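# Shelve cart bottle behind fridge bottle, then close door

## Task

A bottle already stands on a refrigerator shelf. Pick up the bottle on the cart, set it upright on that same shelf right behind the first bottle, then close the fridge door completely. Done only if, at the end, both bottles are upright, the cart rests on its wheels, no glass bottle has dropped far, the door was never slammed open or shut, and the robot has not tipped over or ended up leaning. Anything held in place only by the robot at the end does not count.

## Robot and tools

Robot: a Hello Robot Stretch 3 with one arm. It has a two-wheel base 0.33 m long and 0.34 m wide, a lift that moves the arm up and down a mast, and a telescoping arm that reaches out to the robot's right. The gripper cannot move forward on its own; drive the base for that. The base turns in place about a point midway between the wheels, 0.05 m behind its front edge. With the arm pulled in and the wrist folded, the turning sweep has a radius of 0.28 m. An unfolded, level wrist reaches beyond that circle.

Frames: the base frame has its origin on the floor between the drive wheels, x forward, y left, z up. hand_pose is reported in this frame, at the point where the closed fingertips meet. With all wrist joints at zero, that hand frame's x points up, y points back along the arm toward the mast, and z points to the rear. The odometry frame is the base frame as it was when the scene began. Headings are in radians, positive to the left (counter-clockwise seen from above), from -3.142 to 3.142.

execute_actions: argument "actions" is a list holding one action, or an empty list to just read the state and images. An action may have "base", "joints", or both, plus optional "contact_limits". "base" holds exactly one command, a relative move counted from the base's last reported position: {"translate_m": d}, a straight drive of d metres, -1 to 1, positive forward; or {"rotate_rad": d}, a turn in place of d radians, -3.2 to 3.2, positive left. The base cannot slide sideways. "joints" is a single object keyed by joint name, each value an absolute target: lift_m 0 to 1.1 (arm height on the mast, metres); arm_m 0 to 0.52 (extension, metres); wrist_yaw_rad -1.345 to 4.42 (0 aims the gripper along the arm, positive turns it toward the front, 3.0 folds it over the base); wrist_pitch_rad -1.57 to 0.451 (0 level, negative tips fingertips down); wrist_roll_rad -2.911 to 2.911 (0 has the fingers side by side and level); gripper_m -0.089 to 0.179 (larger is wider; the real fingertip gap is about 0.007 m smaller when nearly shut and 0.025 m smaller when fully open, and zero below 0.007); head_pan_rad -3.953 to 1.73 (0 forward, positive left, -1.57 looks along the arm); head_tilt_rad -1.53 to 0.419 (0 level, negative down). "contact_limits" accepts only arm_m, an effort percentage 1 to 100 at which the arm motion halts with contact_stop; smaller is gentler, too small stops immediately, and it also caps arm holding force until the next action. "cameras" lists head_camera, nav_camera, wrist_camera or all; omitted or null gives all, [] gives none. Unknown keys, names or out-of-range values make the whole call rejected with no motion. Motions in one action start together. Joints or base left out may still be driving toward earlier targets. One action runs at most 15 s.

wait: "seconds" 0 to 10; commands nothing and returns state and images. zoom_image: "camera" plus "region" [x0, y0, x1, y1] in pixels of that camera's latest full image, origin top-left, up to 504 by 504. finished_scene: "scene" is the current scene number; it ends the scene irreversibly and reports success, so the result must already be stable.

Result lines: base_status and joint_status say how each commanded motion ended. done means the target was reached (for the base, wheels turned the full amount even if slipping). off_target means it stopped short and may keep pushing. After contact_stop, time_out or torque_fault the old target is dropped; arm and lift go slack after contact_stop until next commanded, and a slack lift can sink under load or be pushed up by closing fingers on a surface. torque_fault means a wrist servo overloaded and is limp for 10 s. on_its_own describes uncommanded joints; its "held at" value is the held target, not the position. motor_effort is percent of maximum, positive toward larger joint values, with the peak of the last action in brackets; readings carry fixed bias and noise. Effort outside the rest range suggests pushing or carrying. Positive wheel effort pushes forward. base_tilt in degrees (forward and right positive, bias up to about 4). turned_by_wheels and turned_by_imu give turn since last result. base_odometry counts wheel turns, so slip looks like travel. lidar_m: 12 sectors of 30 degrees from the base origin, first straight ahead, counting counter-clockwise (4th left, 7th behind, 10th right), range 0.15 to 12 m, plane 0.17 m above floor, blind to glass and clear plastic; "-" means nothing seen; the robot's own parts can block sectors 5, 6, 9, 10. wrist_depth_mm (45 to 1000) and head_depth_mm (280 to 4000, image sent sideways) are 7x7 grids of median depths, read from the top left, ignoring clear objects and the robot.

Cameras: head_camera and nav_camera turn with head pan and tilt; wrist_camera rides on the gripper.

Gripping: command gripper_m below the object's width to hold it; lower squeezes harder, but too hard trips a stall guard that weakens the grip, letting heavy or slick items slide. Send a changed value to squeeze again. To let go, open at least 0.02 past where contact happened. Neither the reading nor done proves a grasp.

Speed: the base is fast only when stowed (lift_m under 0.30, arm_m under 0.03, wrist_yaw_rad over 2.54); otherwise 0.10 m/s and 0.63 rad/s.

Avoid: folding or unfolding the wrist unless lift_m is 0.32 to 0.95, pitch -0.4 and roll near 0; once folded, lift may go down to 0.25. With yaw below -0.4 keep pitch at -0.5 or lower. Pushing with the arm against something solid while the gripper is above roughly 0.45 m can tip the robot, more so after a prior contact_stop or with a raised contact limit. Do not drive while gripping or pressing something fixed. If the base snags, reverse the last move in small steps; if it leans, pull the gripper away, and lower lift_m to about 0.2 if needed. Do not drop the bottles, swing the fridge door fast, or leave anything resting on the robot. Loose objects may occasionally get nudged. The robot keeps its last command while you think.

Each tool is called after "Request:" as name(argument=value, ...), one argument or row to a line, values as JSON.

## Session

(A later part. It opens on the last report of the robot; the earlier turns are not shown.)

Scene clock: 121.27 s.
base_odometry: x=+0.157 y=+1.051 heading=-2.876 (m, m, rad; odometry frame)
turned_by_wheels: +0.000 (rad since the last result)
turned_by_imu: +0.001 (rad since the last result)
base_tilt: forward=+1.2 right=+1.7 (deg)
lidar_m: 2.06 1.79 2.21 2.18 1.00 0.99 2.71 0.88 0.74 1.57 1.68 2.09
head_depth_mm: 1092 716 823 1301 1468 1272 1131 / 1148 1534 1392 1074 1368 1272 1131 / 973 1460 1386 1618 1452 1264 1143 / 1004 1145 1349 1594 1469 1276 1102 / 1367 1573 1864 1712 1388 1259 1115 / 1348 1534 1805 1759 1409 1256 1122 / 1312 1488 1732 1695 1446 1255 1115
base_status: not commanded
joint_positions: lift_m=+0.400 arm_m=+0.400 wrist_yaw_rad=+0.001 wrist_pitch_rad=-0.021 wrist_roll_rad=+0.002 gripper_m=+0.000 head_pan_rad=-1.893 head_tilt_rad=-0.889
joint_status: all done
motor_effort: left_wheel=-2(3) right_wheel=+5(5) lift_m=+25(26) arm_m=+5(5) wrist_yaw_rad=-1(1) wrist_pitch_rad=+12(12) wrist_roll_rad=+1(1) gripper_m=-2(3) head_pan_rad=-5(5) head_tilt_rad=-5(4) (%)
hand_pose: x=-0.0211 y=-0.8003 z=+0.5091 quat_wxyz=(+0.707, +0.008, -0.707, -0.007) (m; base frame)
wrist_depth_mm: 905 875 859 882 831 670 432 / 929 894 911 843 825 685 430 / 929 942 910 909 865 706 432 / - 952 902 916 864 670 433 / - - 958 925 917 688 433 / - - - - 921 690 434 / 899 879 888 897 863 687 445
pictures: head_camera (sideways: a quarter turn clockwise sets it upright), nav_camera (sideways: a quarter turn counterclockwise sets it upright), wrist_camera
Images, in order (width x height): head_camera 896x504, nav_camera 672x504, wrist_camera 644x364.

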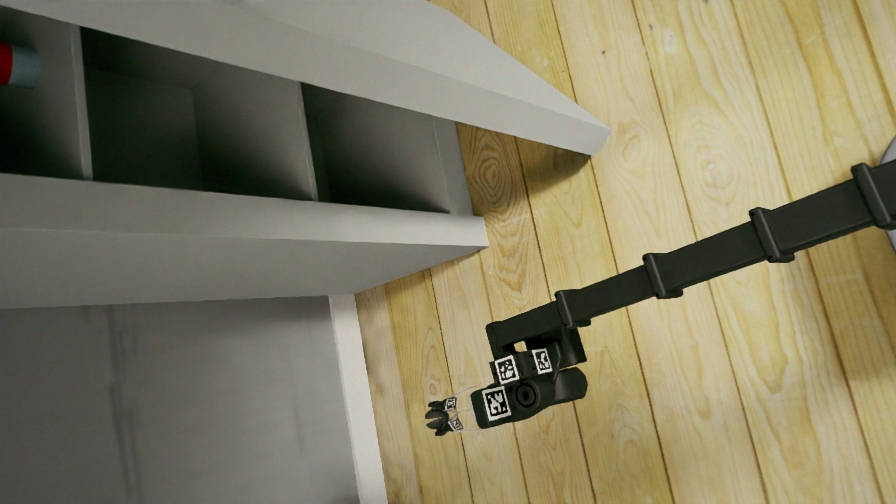

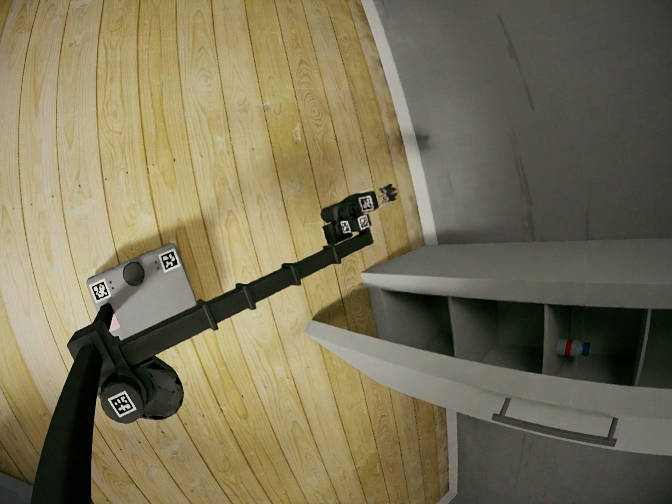

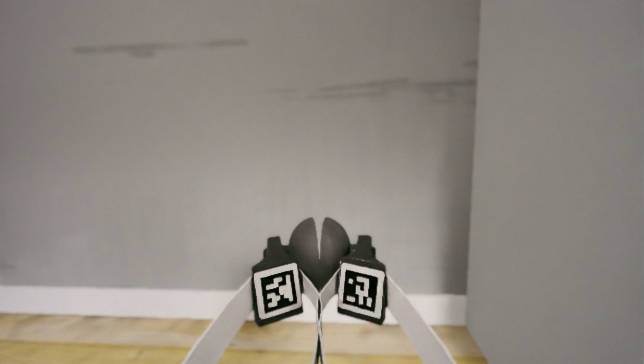

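Request:
execute_actions(
  actions=[
    {"base":{"translate_m":-0.3},"joints":{"arm_m":0.26,"head_pan_rad":-1.8,"head_tilt_rad":-1.0}},
  ],
)

Scene clock: 129.83 s.
base_odometry: x=+0.446 y=+1.130 heading=-2.876 (m, m, rad; odometry frame)
turned_by_wheels: +0.000 (rad since the last result)
turned_by_imu: +0.002 (rad since the last result)
base_tilt: forward=+1.3 right=+1.7 (deg)
lidar_m: 2.12 2.07 2.25 0.93 0.89 2.44 2.41 2.00 0.59 0.98 1.65 2.40
head_depth_mm: 694 899 1350 1606 1390 1228 1110 / 549 738 979 1436 1387 1221 1124 / 521 628 790 1071 1358 1246 - / 557 652 788 1039 1275 1202 1132 / 904 1076 1305 1536 1332 1224 1120 / 1336 1582 1793 1563 1379 1221 1094 / 1338 1571 1776 1573 1371 1213 1094
base_status: done
joint_positions: lift_m=+0.400 arm_m=+0.260 wrist_yaw_rad=+0.001 wrist_pitch_rad=-0.021 wrist_roll_rad=+0.002 gripper_m=+0.000 head_pan_rad=-1.807 head_tilt_rad=-0.987
joint_status: all done
motor_effort: left_wheel=-3(7) right_wheel=+4(5) lift_m=+26(25) arm_m=-5(6) wrist_yaw_rad=-1(1) wrist_pitch_rad=+12(12) wrist_roll_rad=+1(1) gripper_m=-3(3) head_pan_rad=+4(19) head_tilt_rad=-5(14) (%)
hand_pose: x=-0.0211 y=-0.6610 z=+0.5091 quat_wxyz=(+0.707, +0.008, -0.707, -0.007) (m; base frame)
wrist_depth_mm: - - - 945 429 811 685 / - - - - 449 806 705 / - - - - 457 846 705 / - - - - 464 843 631 / - - - - 482 841 689 / - - - - 837 875 693 / 900 877 888 880 502 670 627
pictures: head_camera (sideways: a quarter turn clockwise sets it upright), nav_camera (sideways: a quarter turn counterclockwise sets it upright), wrist_camera
Images, in order (width x height): head_camera 896x504, nav_camera 672x504, wrist_camera 644x364.

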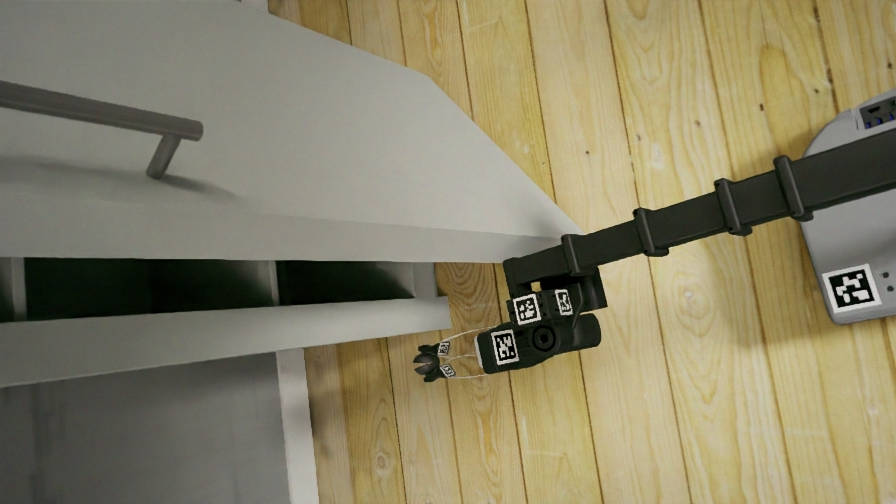

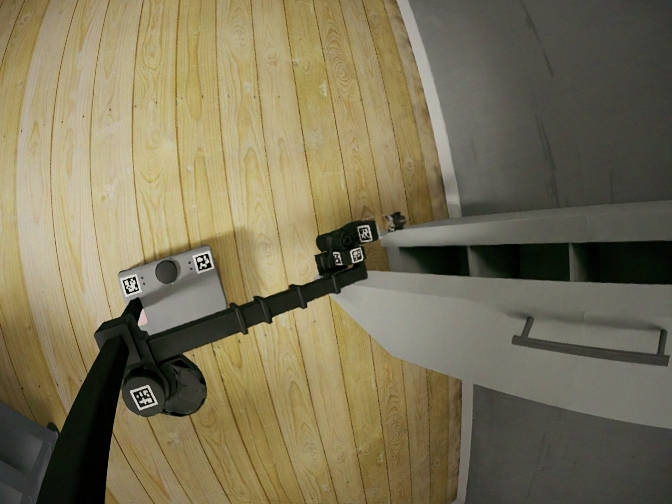

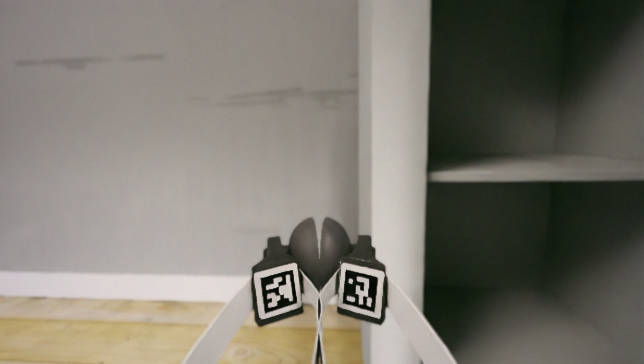

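Request:
execute_actions(
  actions=[
    {"joints":{"arm_m":0.48,"wrist_pitch_rad":-0.5,"wrist_yaw_rad":-1.1}},
  ],
  cameras=["head_camera"],
)

Request:
execute_actions(
  actions=[
    {"base":{"translate_m":-0.08}},
  ],
)

Request:
execute_actions(
  actions=[
    {"joints":{"arm_m":0.33},"contact_limits":{"arm_m":20}},
  ],
)

Scene clock: 143.50 s.
base_odometry: x=+0.446 y=+1.130 heading=-2.876 (m, m, rad; odometry frame)
turned_by_wheels: +0.000 (rad since the last result)
turned_by_imu: +0.053 (rad since the last result)
base_tilt: forward=+1.3 right=+1.8 (deg)
lidar_m: 2.06 2.58 2.24 0.91 0.87 2.44 2.41 1.92 0.55 0.98 1.69 2.37
head_depth_mm: 461 576 918 1529 1380 1233 1110 / 504 557 662 975 1363 1224 1117 / 1306 1325 1589 974 1266 1241 - / 1259 1289 1584 1513 1390 1205 1147 / 916 1344 1758 1501 1367 1223 1113 / 1381 1605 1791 1556 1372 1212 1090 / 1365 1586 1768 1557 1368 1221 1093
base_status: not commanded
joint_positions: lift_m=+0.400 arm_m=+0.480 wrist_yaw_rad=-1.101 wrist_pitch_rad=-0.518 wrist_roll_rad=+0.006 gripper_m=+0.000 head_pan_rad=-1.803 head_tilt_rad=-0.992
joint_status: all done
motor_effort: left_wheel=+0(31) right_wheel=+0(100) lift_m=+21(25) arm_m=+5(18) wrist_yaw_rad=+1(50) wrist_pitch_rad=+11(63) wrist_roll_rad=-1(2) gripper_m=-2(9) head_pan_rad=+2(4) head_tilt_rad=-3(5) (%)
hand_pose: x=-0.2093 y=-0.7199 z=+0.3910 quat_wxyz=(+0.486, -0.204, -0.678, -0.512) (m; base frame)
wrist_depth_mm: 549 655 677 565 404 262 192 / 563 695 759 642 420 271 197 / 249 726 782 683 444 277 201 / 261 668 652 701 461 288 206 / 274 516 542 684 490 296 210 / 304 362 483 - 466 300 215 / 514 393 509 513 498 314 220
pictures: head_camera (sideways: a quarter turn clockwise sets it upright)
Images, in order (width x height): head_camera 896x504.

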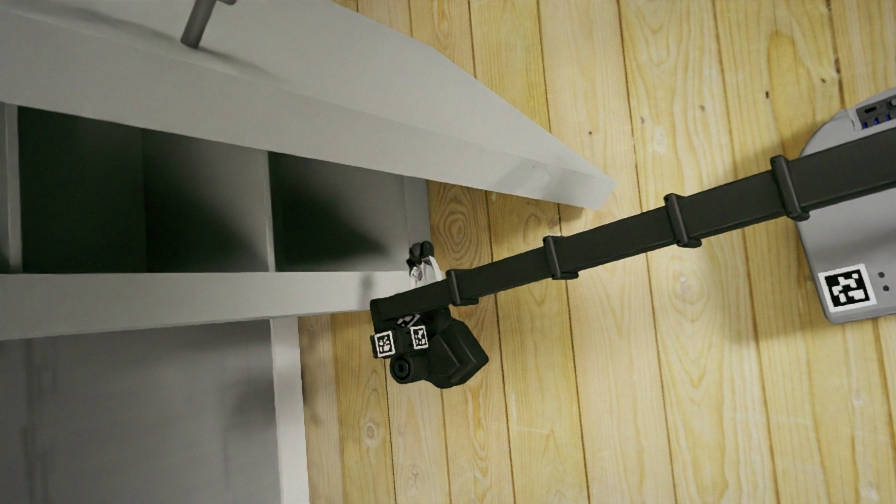

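Scene clock: 145.47 s.
base_odometry: x=+0.523 y=+1.151 heading=-2.876 (m, m, rad; odometry frame)
turned_by_wheels: +0.000 (rad since the last result)
turned_by_imu: +0.001 (rad since the last result)
base_tilt: forward=+1.3 right=+1.9 (deg)
lidar_m: 2.14 2.66 2.26 0.84 0.80 2.36 2.34 1.91 0.51 0.97 1.67 2.46
head_depth_mm: 486 761 1231 1591 1390 1228 1106 / 457 552 792 1261 1381 1227 1120 / 450 523 633 837 1313 1246 - / 1279 1322 1575 1484 1301 1203 1149 / 914 1092 1259 1502 1379 1221 1112 / 1286 1566 1785 1552 1364 1215 1097 / 1355 1568 1771 1551 1370 1220 1093
base_status: done
joint_positions: lift_m=+0.400 arm_m=+0.480 wrist_yaw_rad=-1.101 wrist_pitch_rad=-0.518 wrist_roll_rad=+0.006 gripper_m=+0.000 head_pan_rad=-1.803 head_tilt_rad=-0.992
joint_status: not commanded
motor_effort: left_wheel=+0(5) right_wheel=+0(6) lift_m=+21(21) arm_m=+5(5) wrist_yaw_rad=+1(1) wrist_pitch_rad=+10(10) wrist_roll_rad=-1(1) gripper_m=-3(3) head_pan_rad=+2(1) head_tilt_rad=-4(3) (%)
hand_pose: x=-0.2093 y=-0.7199 z=+0.3910 quat_wxyz=(+0.486, -0.204, -0.678, -0.512) (m; base frame)
wrist_depth_mm: 541 651 577 503 314 201 148 / 565 680 657 542 328 209 152 / 587 730 727 586 345 213 155 / 615 638 642 645 363 221 159 / 542 544 531 605 375 227 161 / 459 458 463 - 365 233 165 / 291 402 494 511 478 243 169
pictures: head_camera (sideways: a quarter turn clockwise sets it upright), nav_camera (sideways: a quarter turn counterclockwise sets it upright), wrist_camera
Images, in order (width x height): head_camera 896x504, nav_camera 672x504, wrist_camera 644x364.

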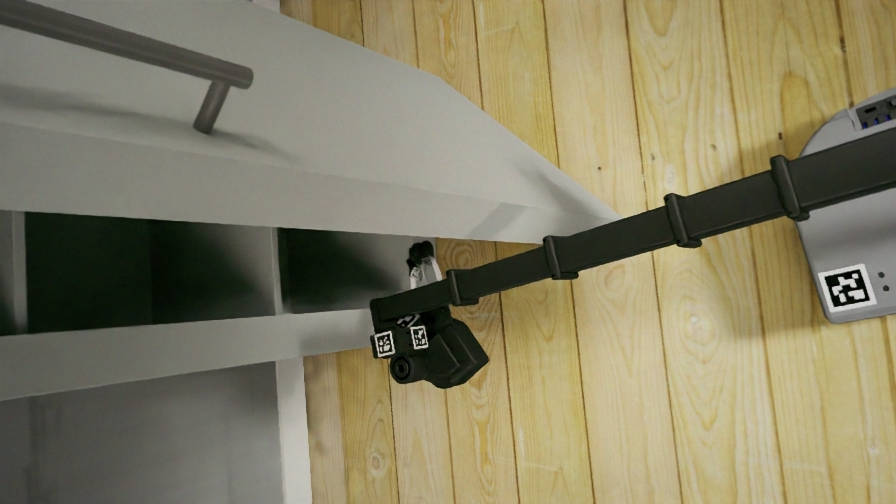

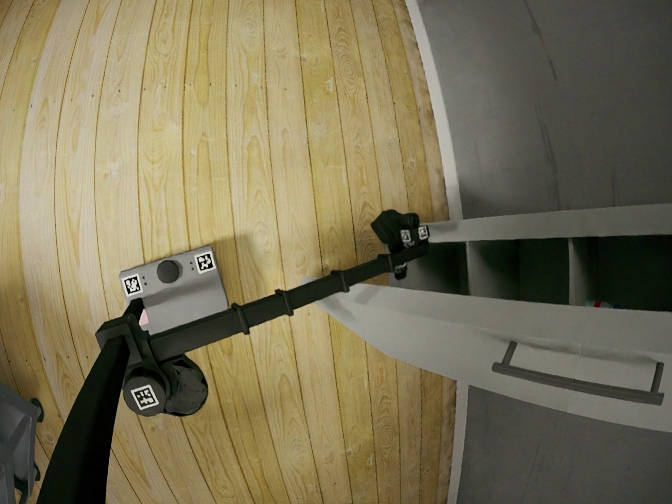

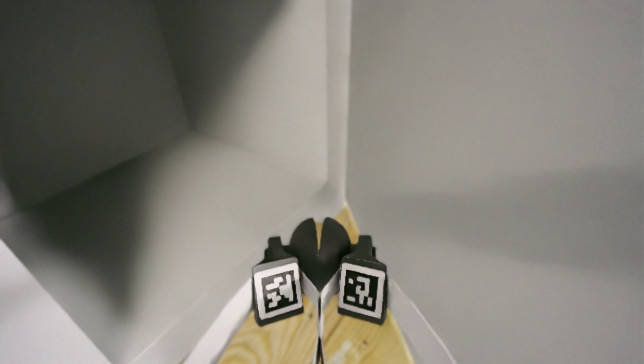

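Scene clock: 147.83 s.
base_odometry: x=+0.523 y=+1.151 heading=-2.876 (m, m, rad; odometry frame)
turned_by_wheels: +0.000 (rad since the last result)
turned_by_imu: +0.000 (rad since the last result)
base_tilt: forward=+1.2 right=+1.9 (deg)
lidar_m: 2.14 2.67 2.26 0.84 0.81 2.36 2.34 1.91 0.50 0.97 1.68 2.45
head_depth_mm: 492 611 1168 1579 1392 1234 1105 / 434 531 747 1215 1377 1231 1125 / 462 527 624 809 1263 1242 - / 1281 1332 1622 1507 1326 1219 1147 / 915 1085 1301 1517 1334 1218 1113 / 1281 1561 1787 1558 1370 1215 1088 / 1342 1565 1784 1567 1370 1211 1096
base_status: not commanded
joint_positions: lift_m=+0.400 arm_m=+0.330 wrist_yaw_rad=-1.097 wrist_pitch_rad=-0.518 wrist_roll_rad=+0.005 gripper_m=+0.000 head_pan_rad=-1.803 head_tilt_rad=-0.992
joint_status: all done
motor_effort: left_wheel=+0(1) right_wheel=-2(1) lift_m=+21(21) arm_m=-5(7) wrist_yaw_rad=-2(6) wrist_pitch_rad=+10(10) wrist_roll_rad=-1(1) gripper_m=-3(3) head_pan_rad=+2(3) head_tilt_rad=-2(3) (%)
contact_limits: arm_m 20 (drawing in: default 32, maximum 52; extending or still: default 44, maximum 71)
hand_pose: x=-0.2090 y=-0.5713 z=+0.3910 quat_wxyz=(+0.487, -0.203, -0.679, -0.511) (m; base frame)
wrist_depth_mm: 643 703 556 234 110 72 53 / 676 756 619 260 115 74 54 / 709 799 698 293 121 76 59 / 647 666 677 336 128 79 65 / 544 548 660 370 135 82 78 / 455 521 598 - 129 90 96 / 432 518 520 467 168 106 131
pictures: head_camera (sideways: a quarter turn clockwise sets it upright), nav_camera (sideways: a quarter turn counterclockwise sets it upright), wrist_camera
Images, in order (width x height): head_camera 896x504, nav_camera 672x504, wrist_camera 644x364.

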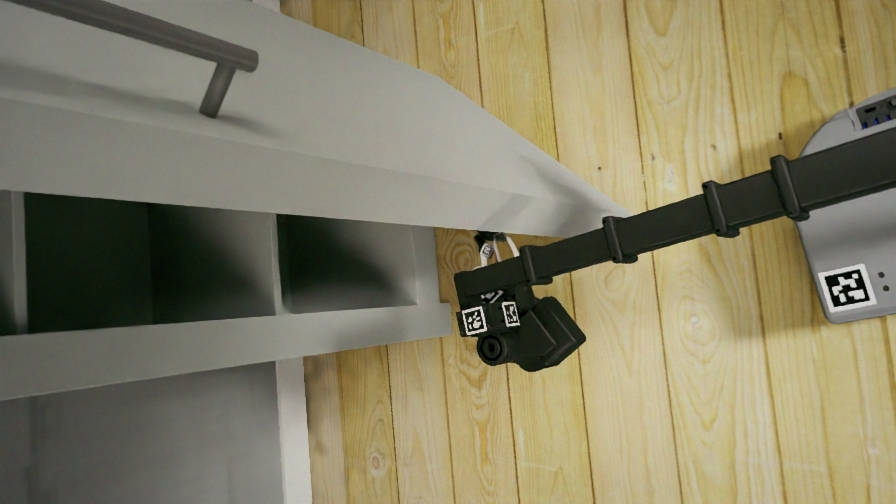

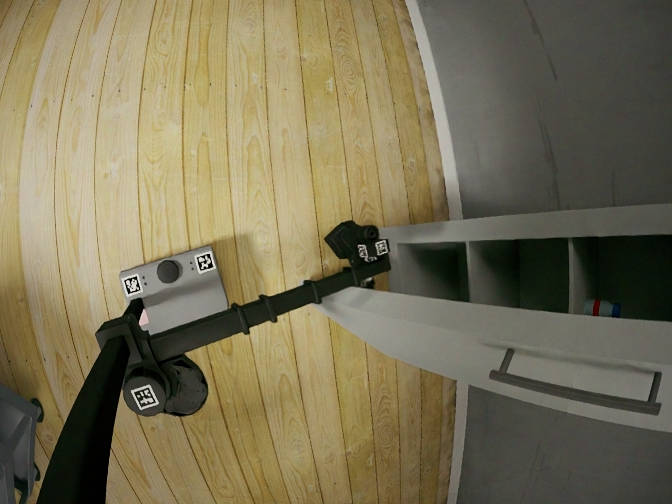

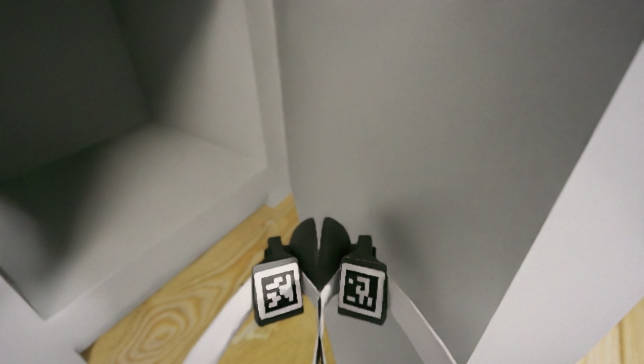

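Request:
execute_actions(
  actions=[
    {"base":{"translate_m":-0.08},"joints":{"arm_m":0.22},"contact_limits":{"arm_m":20}},
  ],
  cameras=["head_camera"],
)

Request:
execute_actions(
  actions=[
    {"base":{"translate_m":-0.12},"joints":{"arm_m":0.16},"contact_limits":{"arm_m":20}},
  ],
  cameras=["head_camera","nav_camera"],
)

Scene clock: 154.43 s.
base_odometry: x=+0.601 y=+1.172 heading=-2.876 (m, m, rad; odometry frame)
turned_by_wheels: +0.000 (rad since the last result)
turned_by_imu: +0.001 (rad since the last result)
base_tilt: forward=+1.3 right=+1.7 (deg)
lidar_m: 2.23 2.75 2.27 0.77 0.75 2.28 2.26 0.45 0.52 0.96 1.66 2.53
head_depth_mm: 858 850 791 741 823 1231 1111 / 1032 1107 1200 1197 1083 1191 1125 / 1279 1332 1582 1530 1382 1252 - / 1269 1327 1625 1511 1422 1224 1143 / 1248 1324 1536 1501 1423 1214 1118 / 854 1007 1306 1534 1374 1213 1102 / 1304 1557 1768 1550 1368 1221 1091
base_status: done
joint_positions: lift_m=+0.400 arm_m=+0.220 wrist_yaw_rad=-1.097 wrist_pitch_rad=-0.519 wrist_roll_rad=+0.005 gripper_m=+0.000 head_pan_rad=-1.803 head_tilt_rad=-0.992
joint_status: all done
motor_effort: left_wheel=+0(4) right_wheel=+0(27) lift_m=+21(21) arm_m=-5(8) wrist_yaw_rad=-2(21) wrist_pitch_rad=+11(14) wrist_roll_rad=-1(1) gripper_m=-3(4) head_pan_rad=+1(2) head_tilt_rad=-3(3) (%)
contact_limits: arm_m 20 (drawing in: default 32, maximum 52; extending or still: default 44, maximum 71)
hand_pose: x=-0.2089 y=-0.4611 z=+0.3908 quat_wxyz=(+0.487, -0.203, -0.679, -0.511) (m; base frame)
wrist_depth_mm: 689 545 459 326 259 211 179 / 748 634 511 363 277 225 188 / 757 745 609 403 301 239 198 / 656 654 669 450 329 258 213 / 539 596 705 487 359 276 243 / 498 583 597 - 382 302 562 / 513 525 518 517 486 348 509
pictures: head_camera (sideways: a quarter turn clockwise sets it upright)
Images, in order (width x height): head_camera 896x504.

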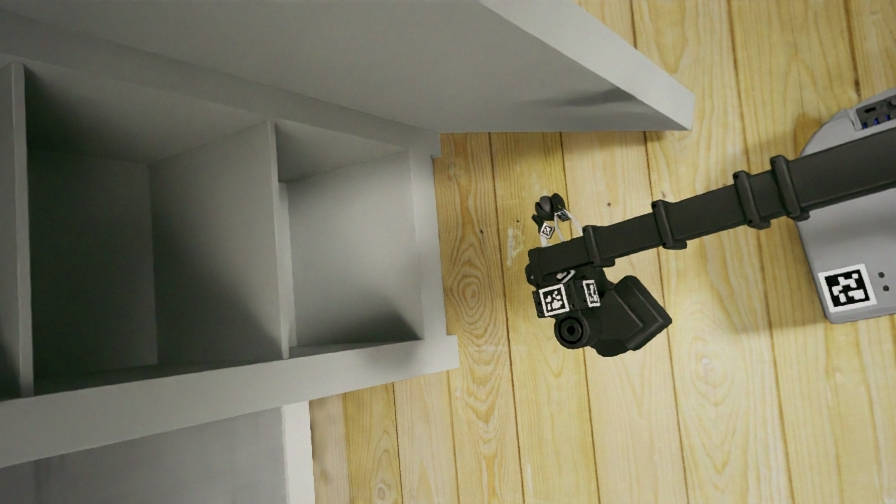

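Scene clock: 156.87 s.
base_odometry: x=+0.716 y=+1.203 heading=-2.876 (m, m, rad; odometry frame)
turned_by_wheels: +0.000 (rad since the last result)
turned_by_imu: +0.001 (rad since the last result)
base_tilt: forward=+1.3 right=+1.8 (deg)
lidar_m: 2.34 2.83 2.28 0.72 0.85 2.15 2.13 0.43 0.50 0.96 1.64 2.55
head_depth_mm: 635 653 673 698 762 1206 1107 / 827 876 912 954 1002 1173 1121 / 956 1105 1222 1459 1358 1246 - / 1247 1327 1577 1515 1432 1201 - / 1238 1326 1571 1491 1401 1186 1117 / 1224 1309 1289 1469 1371 1219 1094 / 861 983 1703 1561 1368 1214 1099
base_status: done
joint_positions: lift_m=+0.400 arm_m=+0.160 wrist_yaw_rad=-1.097 wrist_pitch_rad=-0.519 wrist_roll_rad=+0.005 gripper_m=+0.000 head_pan_rad=-1.803 head_tilt_rad=-0.992
joint_status: all done
motor_effort: left_wheel=+0(3) right_wheel=+1(6) lift_m=+21(21) arm_m=-5(5) wrist_yaw_rad=-2(2) wrist_pitch_rad=+11(11) wrist_roll_rad=-1(1) gripper_m=-3(2) head_pan_rad=+2(1) head_tilt_rad=-3(3) (%)
contact_limits: arm_m 20 (drawing in: default 32, maximum 52; extending or still: default 44, maximum 71)
hand_pose: x=-0.2089 y=-0.4011 z=+0.3908 quat_wxyz=(+0.487, -0.203, -0.679, -0.511) (m; base frame)
wrist_depth_mm: 456 406 311 258 218 188 166 / 549 473 356 281 237 201 176 / 695 532 408 316 259 217 190 / 663 598 471 352 281 235 218 / 547 646 577 381 312 255 650 / 561 615 609 - 334 292 574 / 531 518 516 497 415 490 495
pictures: head_camera (sideways: a quarter turn clockwise sets it upright), nav_camera (sideways: a quarter turn counterclockwise sets it upright)
Images, in order (width x height): head_camera 896x504, nav_camera 672x504.

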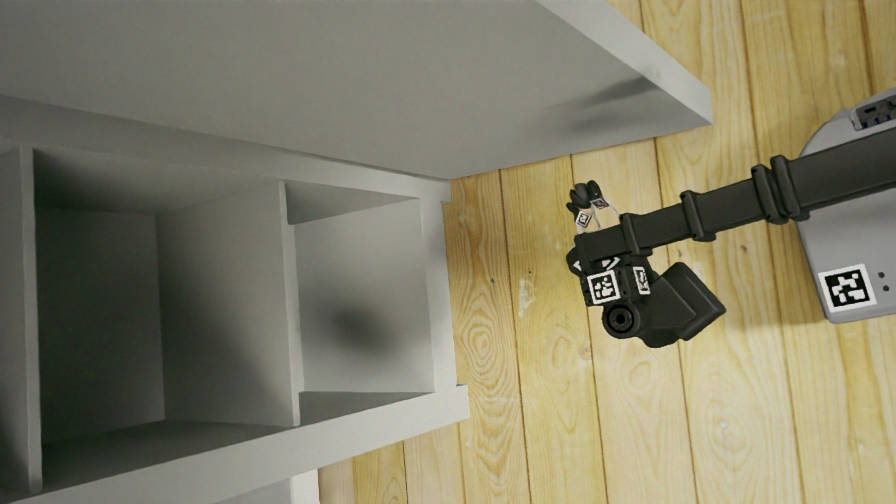

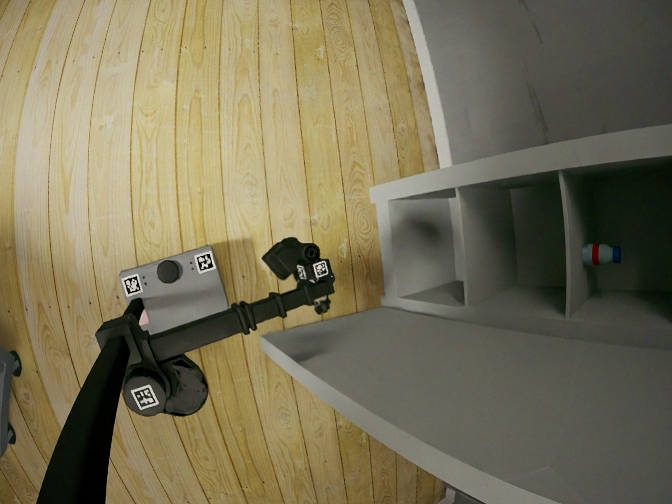

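Request:
execute_actions(
  actions=[
    {"joints":{"arm_m":0.0,"wrist_yaw_rad":0,"head_pan_rad":-1.7,"head_tilt_rad":-0.45}},
  ],
  cameras=["head_camera","nav_camera"],
)

Request:
execute_actions(
  actions=[
    {"base":{"translate_m":0.15},"joints":{"lift_m":1.0,"wrist_pitch_rad":0,"head_pan_rad":1.7,"head_tilt_rad":-0.6}},
  ],
)

Scene clock: 164.43 s.
base_odometry: x=+0.716 y=+1.203 heading=-2.876 (m, m, rad; odometry frame)
turned_by_wheels: +0.000 (rad since the last result)
turned_by_imu: +0.001 (rad since the last result)
base_tilt: forward=+1.2 right=+1.8 (deg)
lidar_m: 2.34 2.82 2.30 0.72 0.85 2.15 2.14 0.43 0.50 0.96 1.64 2.54
head_depth_mm: 777 817 838 840 844 849 854 / 1017 1021 1032 1040 1097 1162 1270 / 1153 1230 1302 1428 1362 1475 1308 / 1141 1226 1296 1439 1364 1498 1305 / 1141 1221 1311 1364 1347 1436 1297 / 950 927 921 982 1066 1176 1307 / 772 839 1400 1560 1697 1704 1391
base_status: not commanded
joint_positions: lift_m=+0.400 arm_m=+0.001 wrist_yaw_rad=-0.003 wrist_pitch_rad=-0.518 wrist_roll_rad=+0.005 gripper_m=+0.000 head_pan_rad=-1.707 head_tilt_rad=-0.458
joint_status: all done
joint sent to its limit — the command would take arm_m past its lower limit, so that joint was sent only as far as its limit.
motor_effort: left_wheel=+0(0) right_wheel=+1(1) lift_m=+21(21) arm_m=-5(6) wrist_yaw_rad=+2(4) wrist_pitch_rad=+11(11) wrist_roll_rad=-1(1) gripper_m=-4(2) head_pan_rad=+4(18) head_tilt_rad=+3(31) (%)
hand_pose: x=-0.0221 y=-0.3570 z=+0.3909 quat_wxyz=(+0.682, +0.180, -0.685, -0.183) (m; base frame)
wrist_depth_mm: - - - 982 944 610 428 / - - - - - 641 420 / - - - 798 797 674 412 / 864 886 853 809 784 656 407 / 708 701 710 732 682 641 399 / 599 613 598 - 593 579 393 / 529 517 528 519 517 513 388
pictures: head_camera (sideways: a quarter turn clockwise sets it upright), nav_camera (sideways: a quarter turn counterclockwise sets it upright)
Images, in order (width x height): head_camera 896x504, nav_camera 672x504.

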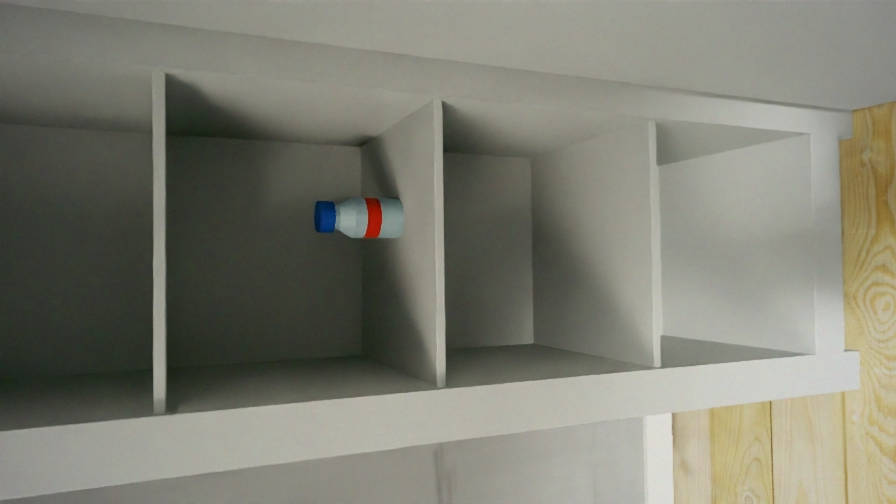

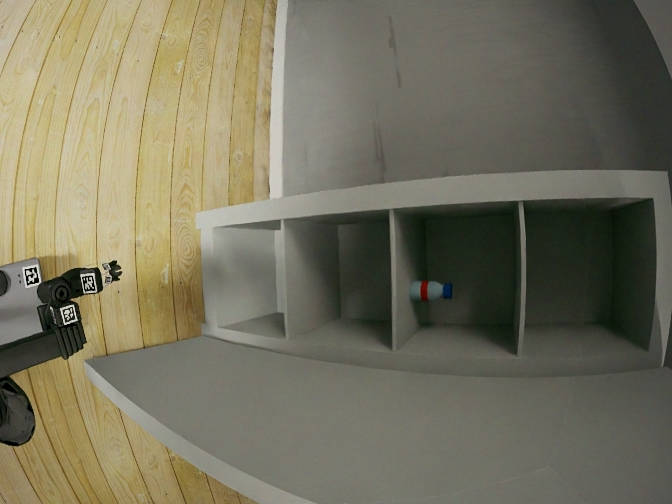

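Scene clock: 170.73 s.
base_odometry: x=+0.572 y=+1.164 heading=-2.876 (m, m, rad; odometry frame)
turned_by_wheels: +0.000 (rad since the last result)
turned_by_imu: +0.001 (rad since the last result)
base_tilt: forward=+1.3 right=+2.0 (deg)
lidar_m: 2.19 2.73 2.27 0.79 0.76 2.30 2.29 0.55 0.76 0.96 1.66 2.50
head_depth_mm: 1811 1991 2148 2300 1871 1511 1264 / 1837 2012 2182 2365 1869 1513 1261 / 1878 2052 2154 1393 1477 1462 1255 / 1918 2099 1364 1394 1288 1414 1264 / 1964 2144 1344 1012 1199 1337 1265 / 2022 2197 2325 - - - 1230 / 2060 2279 - - - - -
base_status: done
joint_positions: lift_m=+1.000 arm_m=+0.001 wrist_yaw_rad=-0.003 wrist_pitch_rad=-0.021 wrist_roll_rad=+0.005 gripper_m=+0.000 head_pan_rad=+1.693 head_tilt_rad=-0.593
joint_status: all done
motor_effort: left_wheel=+0(4) right_wheel=+0(5) lift_m=+26(28) arm_m=-5(5) wrist_yaw_rad=+2(2) wrist_pitch_rad=+12(12) wrist_roll_rad=-1(1) gripper_m=-3(3) head_pan_rad=+5(62) head_tilt_rad=-3(15) (%)
hand_pose: x=-0.0221 y=-0.4020 z=+1.1090 quat_wxyz=(+0.706, +0.007, -0.709, -0.009) (m; base frame)
wrist_depth_mm: - - - - - 897 595 / - - - 965 928 802 603 / - - - - - 908 628 / - - - - - 851 648 / - - - 911 848 779 637 / - - - - - 949 618 / - - - - - 883 635
pictures: head_camera (sideways: a quarter turn clockwise sets it upright), nav_camera (sideways: a quarter turn counterclockwise sets it upright), wrist_camera
Images, in order (width x height): head_camera 896x504, nav_camera 672x504, wrist_camera 644x364.

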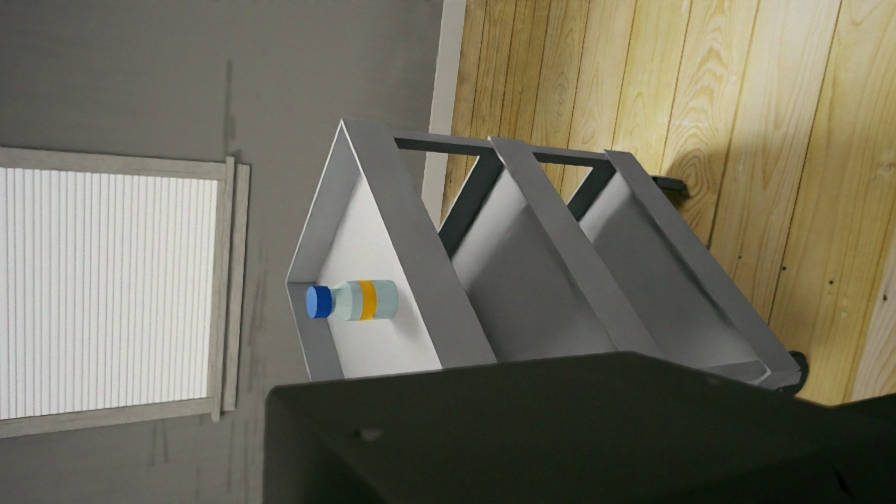

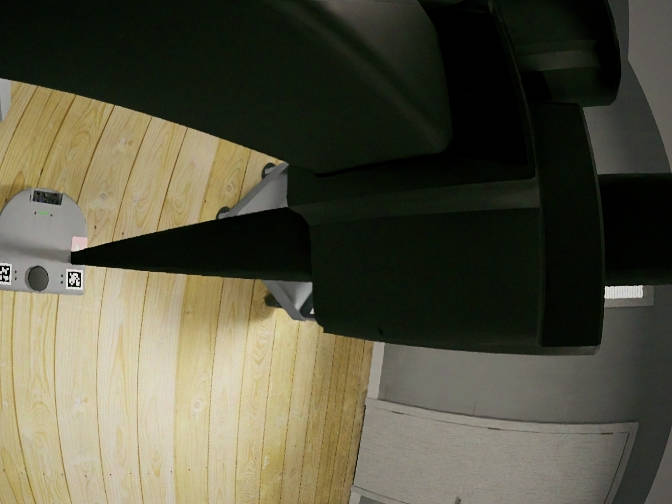

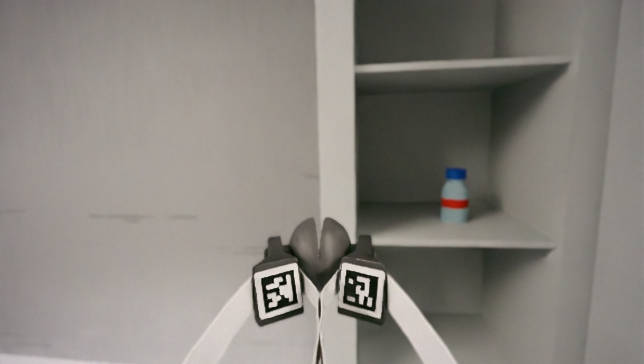

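Request:
execute_actions(
  actions=[
    {"base":{"rotate_rad":-2.04},"joints":{"head_pan_rad":-1.6,"head_tilt_rad":-0.6,"wrist_pitch_rad":-0.3,"gripper_m":0.16}},
  ],
  cameras=["nav_camera"],
)

Request:
execute_actions(
  actions=[
    {"base":{"translate_m":-0.63}},
  ],
  cameras=["nav_camera"],
)

Request:
execute_actions(
  actions=[
    {"base":{"rotate_rad":-0.31}},
  ],
)

Scene clock: 201.77 s.
base_odometry: x=+0.572 y=+1.164 heading=+1.367 (m, m, rad; odometry frame)
turned_by_wheels: -2.040 (rad since the last result)
turned_by_imu: -2.028 (rad since the last result)
base_tilt: forward=+1.3 right=+1.8 (deg)
lidar_m: 0.83 0.96 1.71 2.49 2.19 2.64 2.25 0.77 0.76 2.30 2.29 0.55
head_depth_mm: 2324 2549 2860 2822 - - - / 2237 2444 2735 2674 - - - / 2143 2359 2610 2617 - - - / 2064 2240 2532 2596 - - - / 1998 2157 2374 2485 1880 1467 1256 / 1909 2061 2273 2431 1809 1504 1263 / 1844 1992 2176 2341 1879 1513 1263
base_status: done
joint_positions: lift_m=+1.000 arm_m=+0.001 wrist_yaw_rad=-0.002 wrist_pitch_rad=-0.314 wrist_roll_rad=+0.005 gripper_m=+0.160 head_pan_rad=-1.593 head_tilt_rad=-0.593
joint_status: all done
motor_effort: left_wheel=+3(6) right_wheel=-5(9) lift_m=+26(25) arm_m=-5(5) wrist_yaw_rad=+2(2) wrist_pitch_rad=+8(12) wrist_roll_rad=-1(1) gripper_m=+0(82) head_pan_rad=-5(59) head_tilt_rad=-3(5) (%)
hand_pose: x=-0.0220 y=-0.3827 z=+1.0366 quat_wxyz=(+0.697, +0.110, -0.700, -0.112) (m; base frame)
wrist_depth_mm: - - - - - - - / - - - - - - - / - - - - - - - / - - - - - - 703 / - - - - - - 808 / - - - - - - 835 / - - - - - - 732
pictures: nav_camera (sideways: a quarter turn counterclockwise sets it upright)
Images, in order (width x height): nav_camera 672x504.

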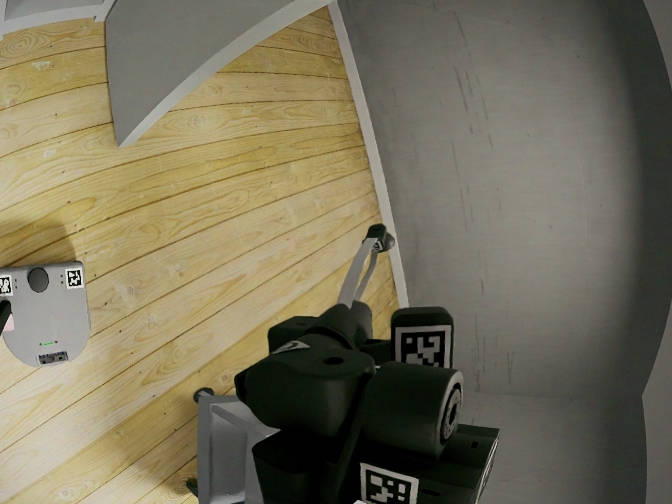

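Scene clock: 209.00 s.
base_odometry: x=+0.444 y=+0.547 heading=+1.368 (m, m, rad; odometry frame)
turned_by_wheels: +0.000 (rad since the last result)
turned_by_imu: +0.002 (rad since the last result)
base_tilt: forward=+1.4 right=+1.7 (deg)
lidar_m: 1.18 1.76 2.39 2.30 2.29 1.95 1.65 0.56 0.49 0.49 2.48 1.13
head_depth_mm: 2182 2273 2428 1658 - - - / 2398 2584 2818 975 - - - / 2309 2577 2812 998 - - - / 2242 2440 2708 1021 - - - / 2139 2369 2587 907 669 887 972 / 2088 2258 2477 2492 686 1460 1258 / 2018 2166 2365 2468 1879 1505 1256
base_status: done
joint_positions: lift_m=+1.000 arm_m=+0.001 wrist_yaw_rad=-0.002 wrist_pitch_rad=-0.314 wrist_roll_rad=+0.005 gripper_m=+0.160 head_pan_rad=-1.593 head_tilt_rad=-0.593
joint_status: not commanded
motor_effort: left_wheel=+3(5) right_wheel=-4(10) lift_m=+25(25) arm_m=-5(5) wrist_yaw_rad=+2(2) wrist_pitch_rad=+8(8) wrist_roll_rad=+0(1) gripper_m=+0(1) head_pan_rad=-4(5) head_tilt_rad=-3(3) (%)
hand_pose: x=-0.0220 y=-0.3827 z=+1.0366 quat_wxyz=(+0.697, +0.110, -0.700, -0.112) (m; base frame)
wrist_depth_mm: - - - - - - - / - - - - - - - / - - - - - - - / - - - 734 709 673 - / - - 545 597 589 545 557 / - - 424 471 475 - 470 / - - 410 360 337 394 389
pictures: nav_camera (sideways: a quarter turn counterclockwise sets it upright)
Images, in order (width x height): nav_camera 672x504.

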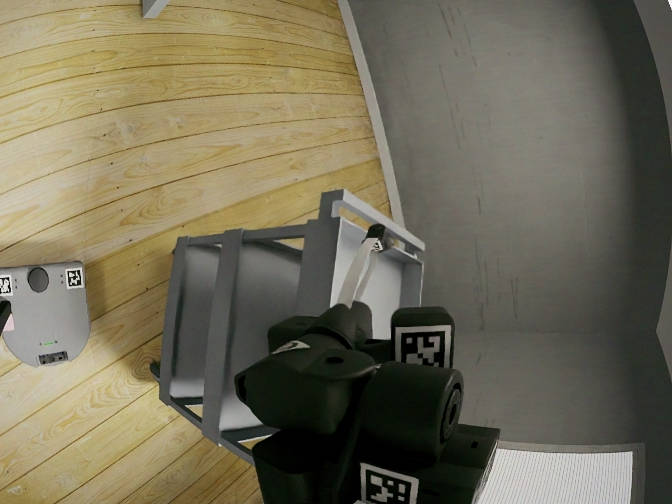

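Scene clock: 210.67 s.
base_odometry: x=+0.444 y=+0.547 heading=+1.058 (m, m, rad; odometry frame)
turned_by_wheels: -0.310 (rad since the last result)
turned_by_imu: -0.308 (rad since the last result)
base_tilt: forward=+1.3 right=+1.7 (deg)
lidar_m: 1.13 1.56 2.15 2.45 1.86 2.32 1.75 1.65 0.51 0.49 0.51 2.52
head_depth_mm: 1616 1728 1860 1929 - - - / 1780 1893 2052 1014 - - - / 1959 2118 2324 1015 - - - / 2168 2376 2614 992 - - - / 2416 2672 2919 969 732 907 864 / 2326 2517 2743 971 704 911 865 / 2186 2328 2510 929 733 886 797
base_status: done
joint_positions: lift_m=+1.000 arm_m=+0.001 wrist_yaw_rad=-0.002 wrist_pitch_rad=-0.314 wrist_roll_rad=+0.005 gripper_m=+0.160 head_pan_rad=-1.593 head_tilt_rad=-0.593
joint_status: not commanded
motor_effort: left_wheel=+3(7) right_wheel=-4(9) lift_m=+26(26) arm_m=-5(5) wrist_yaw_rad=+2(2) wrist_pitch_rad=+8(8) wrist_roll_rad=-1(1) gripper_m=+1(0) head_pan_rad=-4(5) head_tilt_rad=-3(4) (%)
hand_pose: x=-0.0220 y=-0.3827 z=+1.0366 quat_wxyz=(+0.697, +0.110, -0.700, -0.112) (m; base frame)
wrist_depth_mm: - - - - - - - / - - - - - - - / - - - - - - - / - - 724 737 732 - - / - 561 605 507 595 600 - / - 486 485 476 476 - - / - 340 344 347 352 352 -
pictures: head_camera (sideways: a quarter turn clockwise sets it upright), nav_camera (sideways: a quarter turn counterclockwise sets it upright), wrist_camera
Images, in order (width x height): head_camera 896x504, nav_camera 672x504, wrist_camera 644x364.

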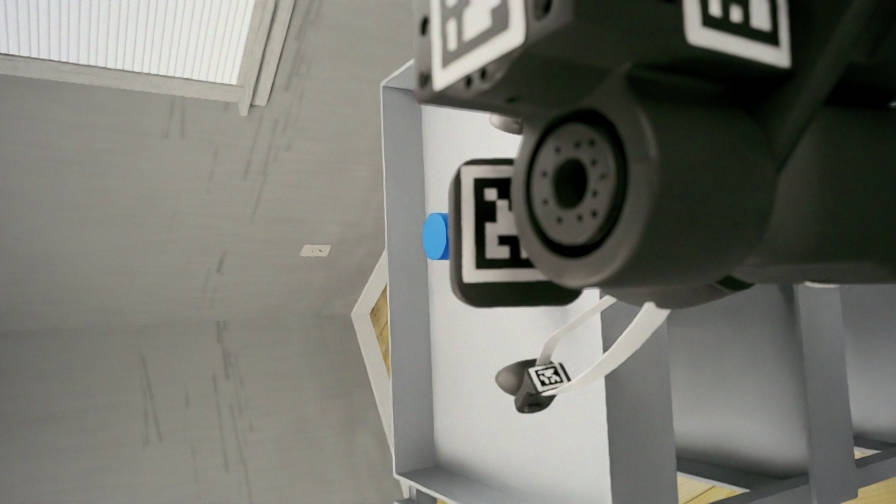

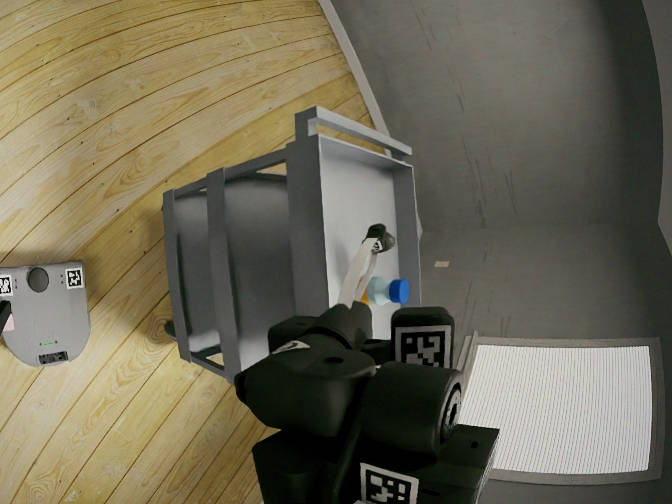

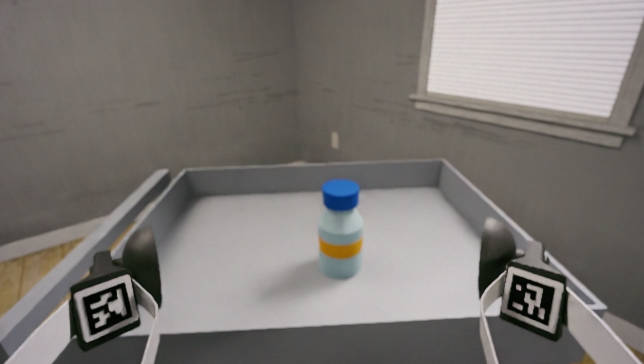

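Request:
execute_actions(
  actions=[
    {"base":{"translate_m":-0.025},"joints":{"lift_m":0.9,"arm_m":0.1}},
  ],
  cameras=["wrist_camera","head_camera"],
)

Scene clock: 218.73 s.
base_odometry: x=+0.432 y=+0.525 heading=+1.058 (m, m, rad; odometry frame)
turned_by_wheels: +0.000 (rad since the last result)
turned_by_imu: +0.001 (rad since the last result)
base_tilt: forward=+1.3 right=+1.7 (deg)
lidar_m: 1.16 1.59 2.17 2.44 1.85 2.31 1.73 1.63 0.51 0.49 0.51 2.53
head_depth_mm: 1590 1698 1822 1915 - - 1065 / 1740 1853 2043 928 - - 1062 / 1936 2096 2268 971 - - 1069 / 2146 2363 2596 740 - - 1043 / 2427 2623 2912 972 743 935 863 / 2348 2562 2756 972 733 912 863 / 2202 2358 2540 931 733 888 842
base_status: done
joint_positions: lift_m=+0.900 arm_m=+0.100 wrist_yaw_rad=-0.002 wrist_pitch_rad=-0.314 wrist_roll_rad=+0.005 gripper_m=+0.160 head_pan_rad=-1.593 head_tilt_rad=-0.593
joint_status: all done
motor_effort: left_wheel=+2(4) right_wheel=-5(11) lift_m=+19(21) arm_m=+5(7) wrist_yaw_rad=+2(2) wrist_pitch_rad=+8(8) wrist_roll_rad=+0(1) gripper_m=+0(0) head_pan_rad=-4(5) head_tilt_rad=-3(3) (%)
hand_pose: x=-0.0219 y=-0.4809 z=+0.9367 quat_wxyz=(+0.697, +0.110, -0.700, -0.112) (m; base frame)
wrist_depth_mm: - - - - - - - / - - - - - - - / - - - - - - - / 483 530 585 338 571 499 - / 383 459 435 358 425 420 350 / 352 346 345 346 338 - 306 / - 207 209 212 214 217 219
pictures: head_camera (sideways: a quarter turn clockwise sets it upright), wrist_camera
Images, in order (width x height): head_camera 896x504, wrist_camera 644x364.

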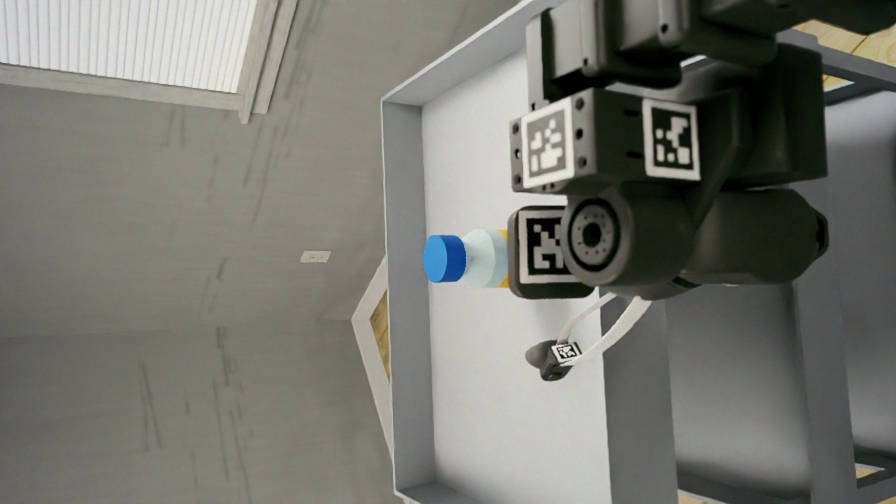

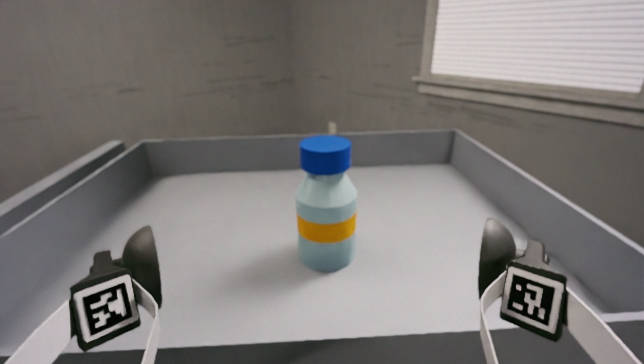

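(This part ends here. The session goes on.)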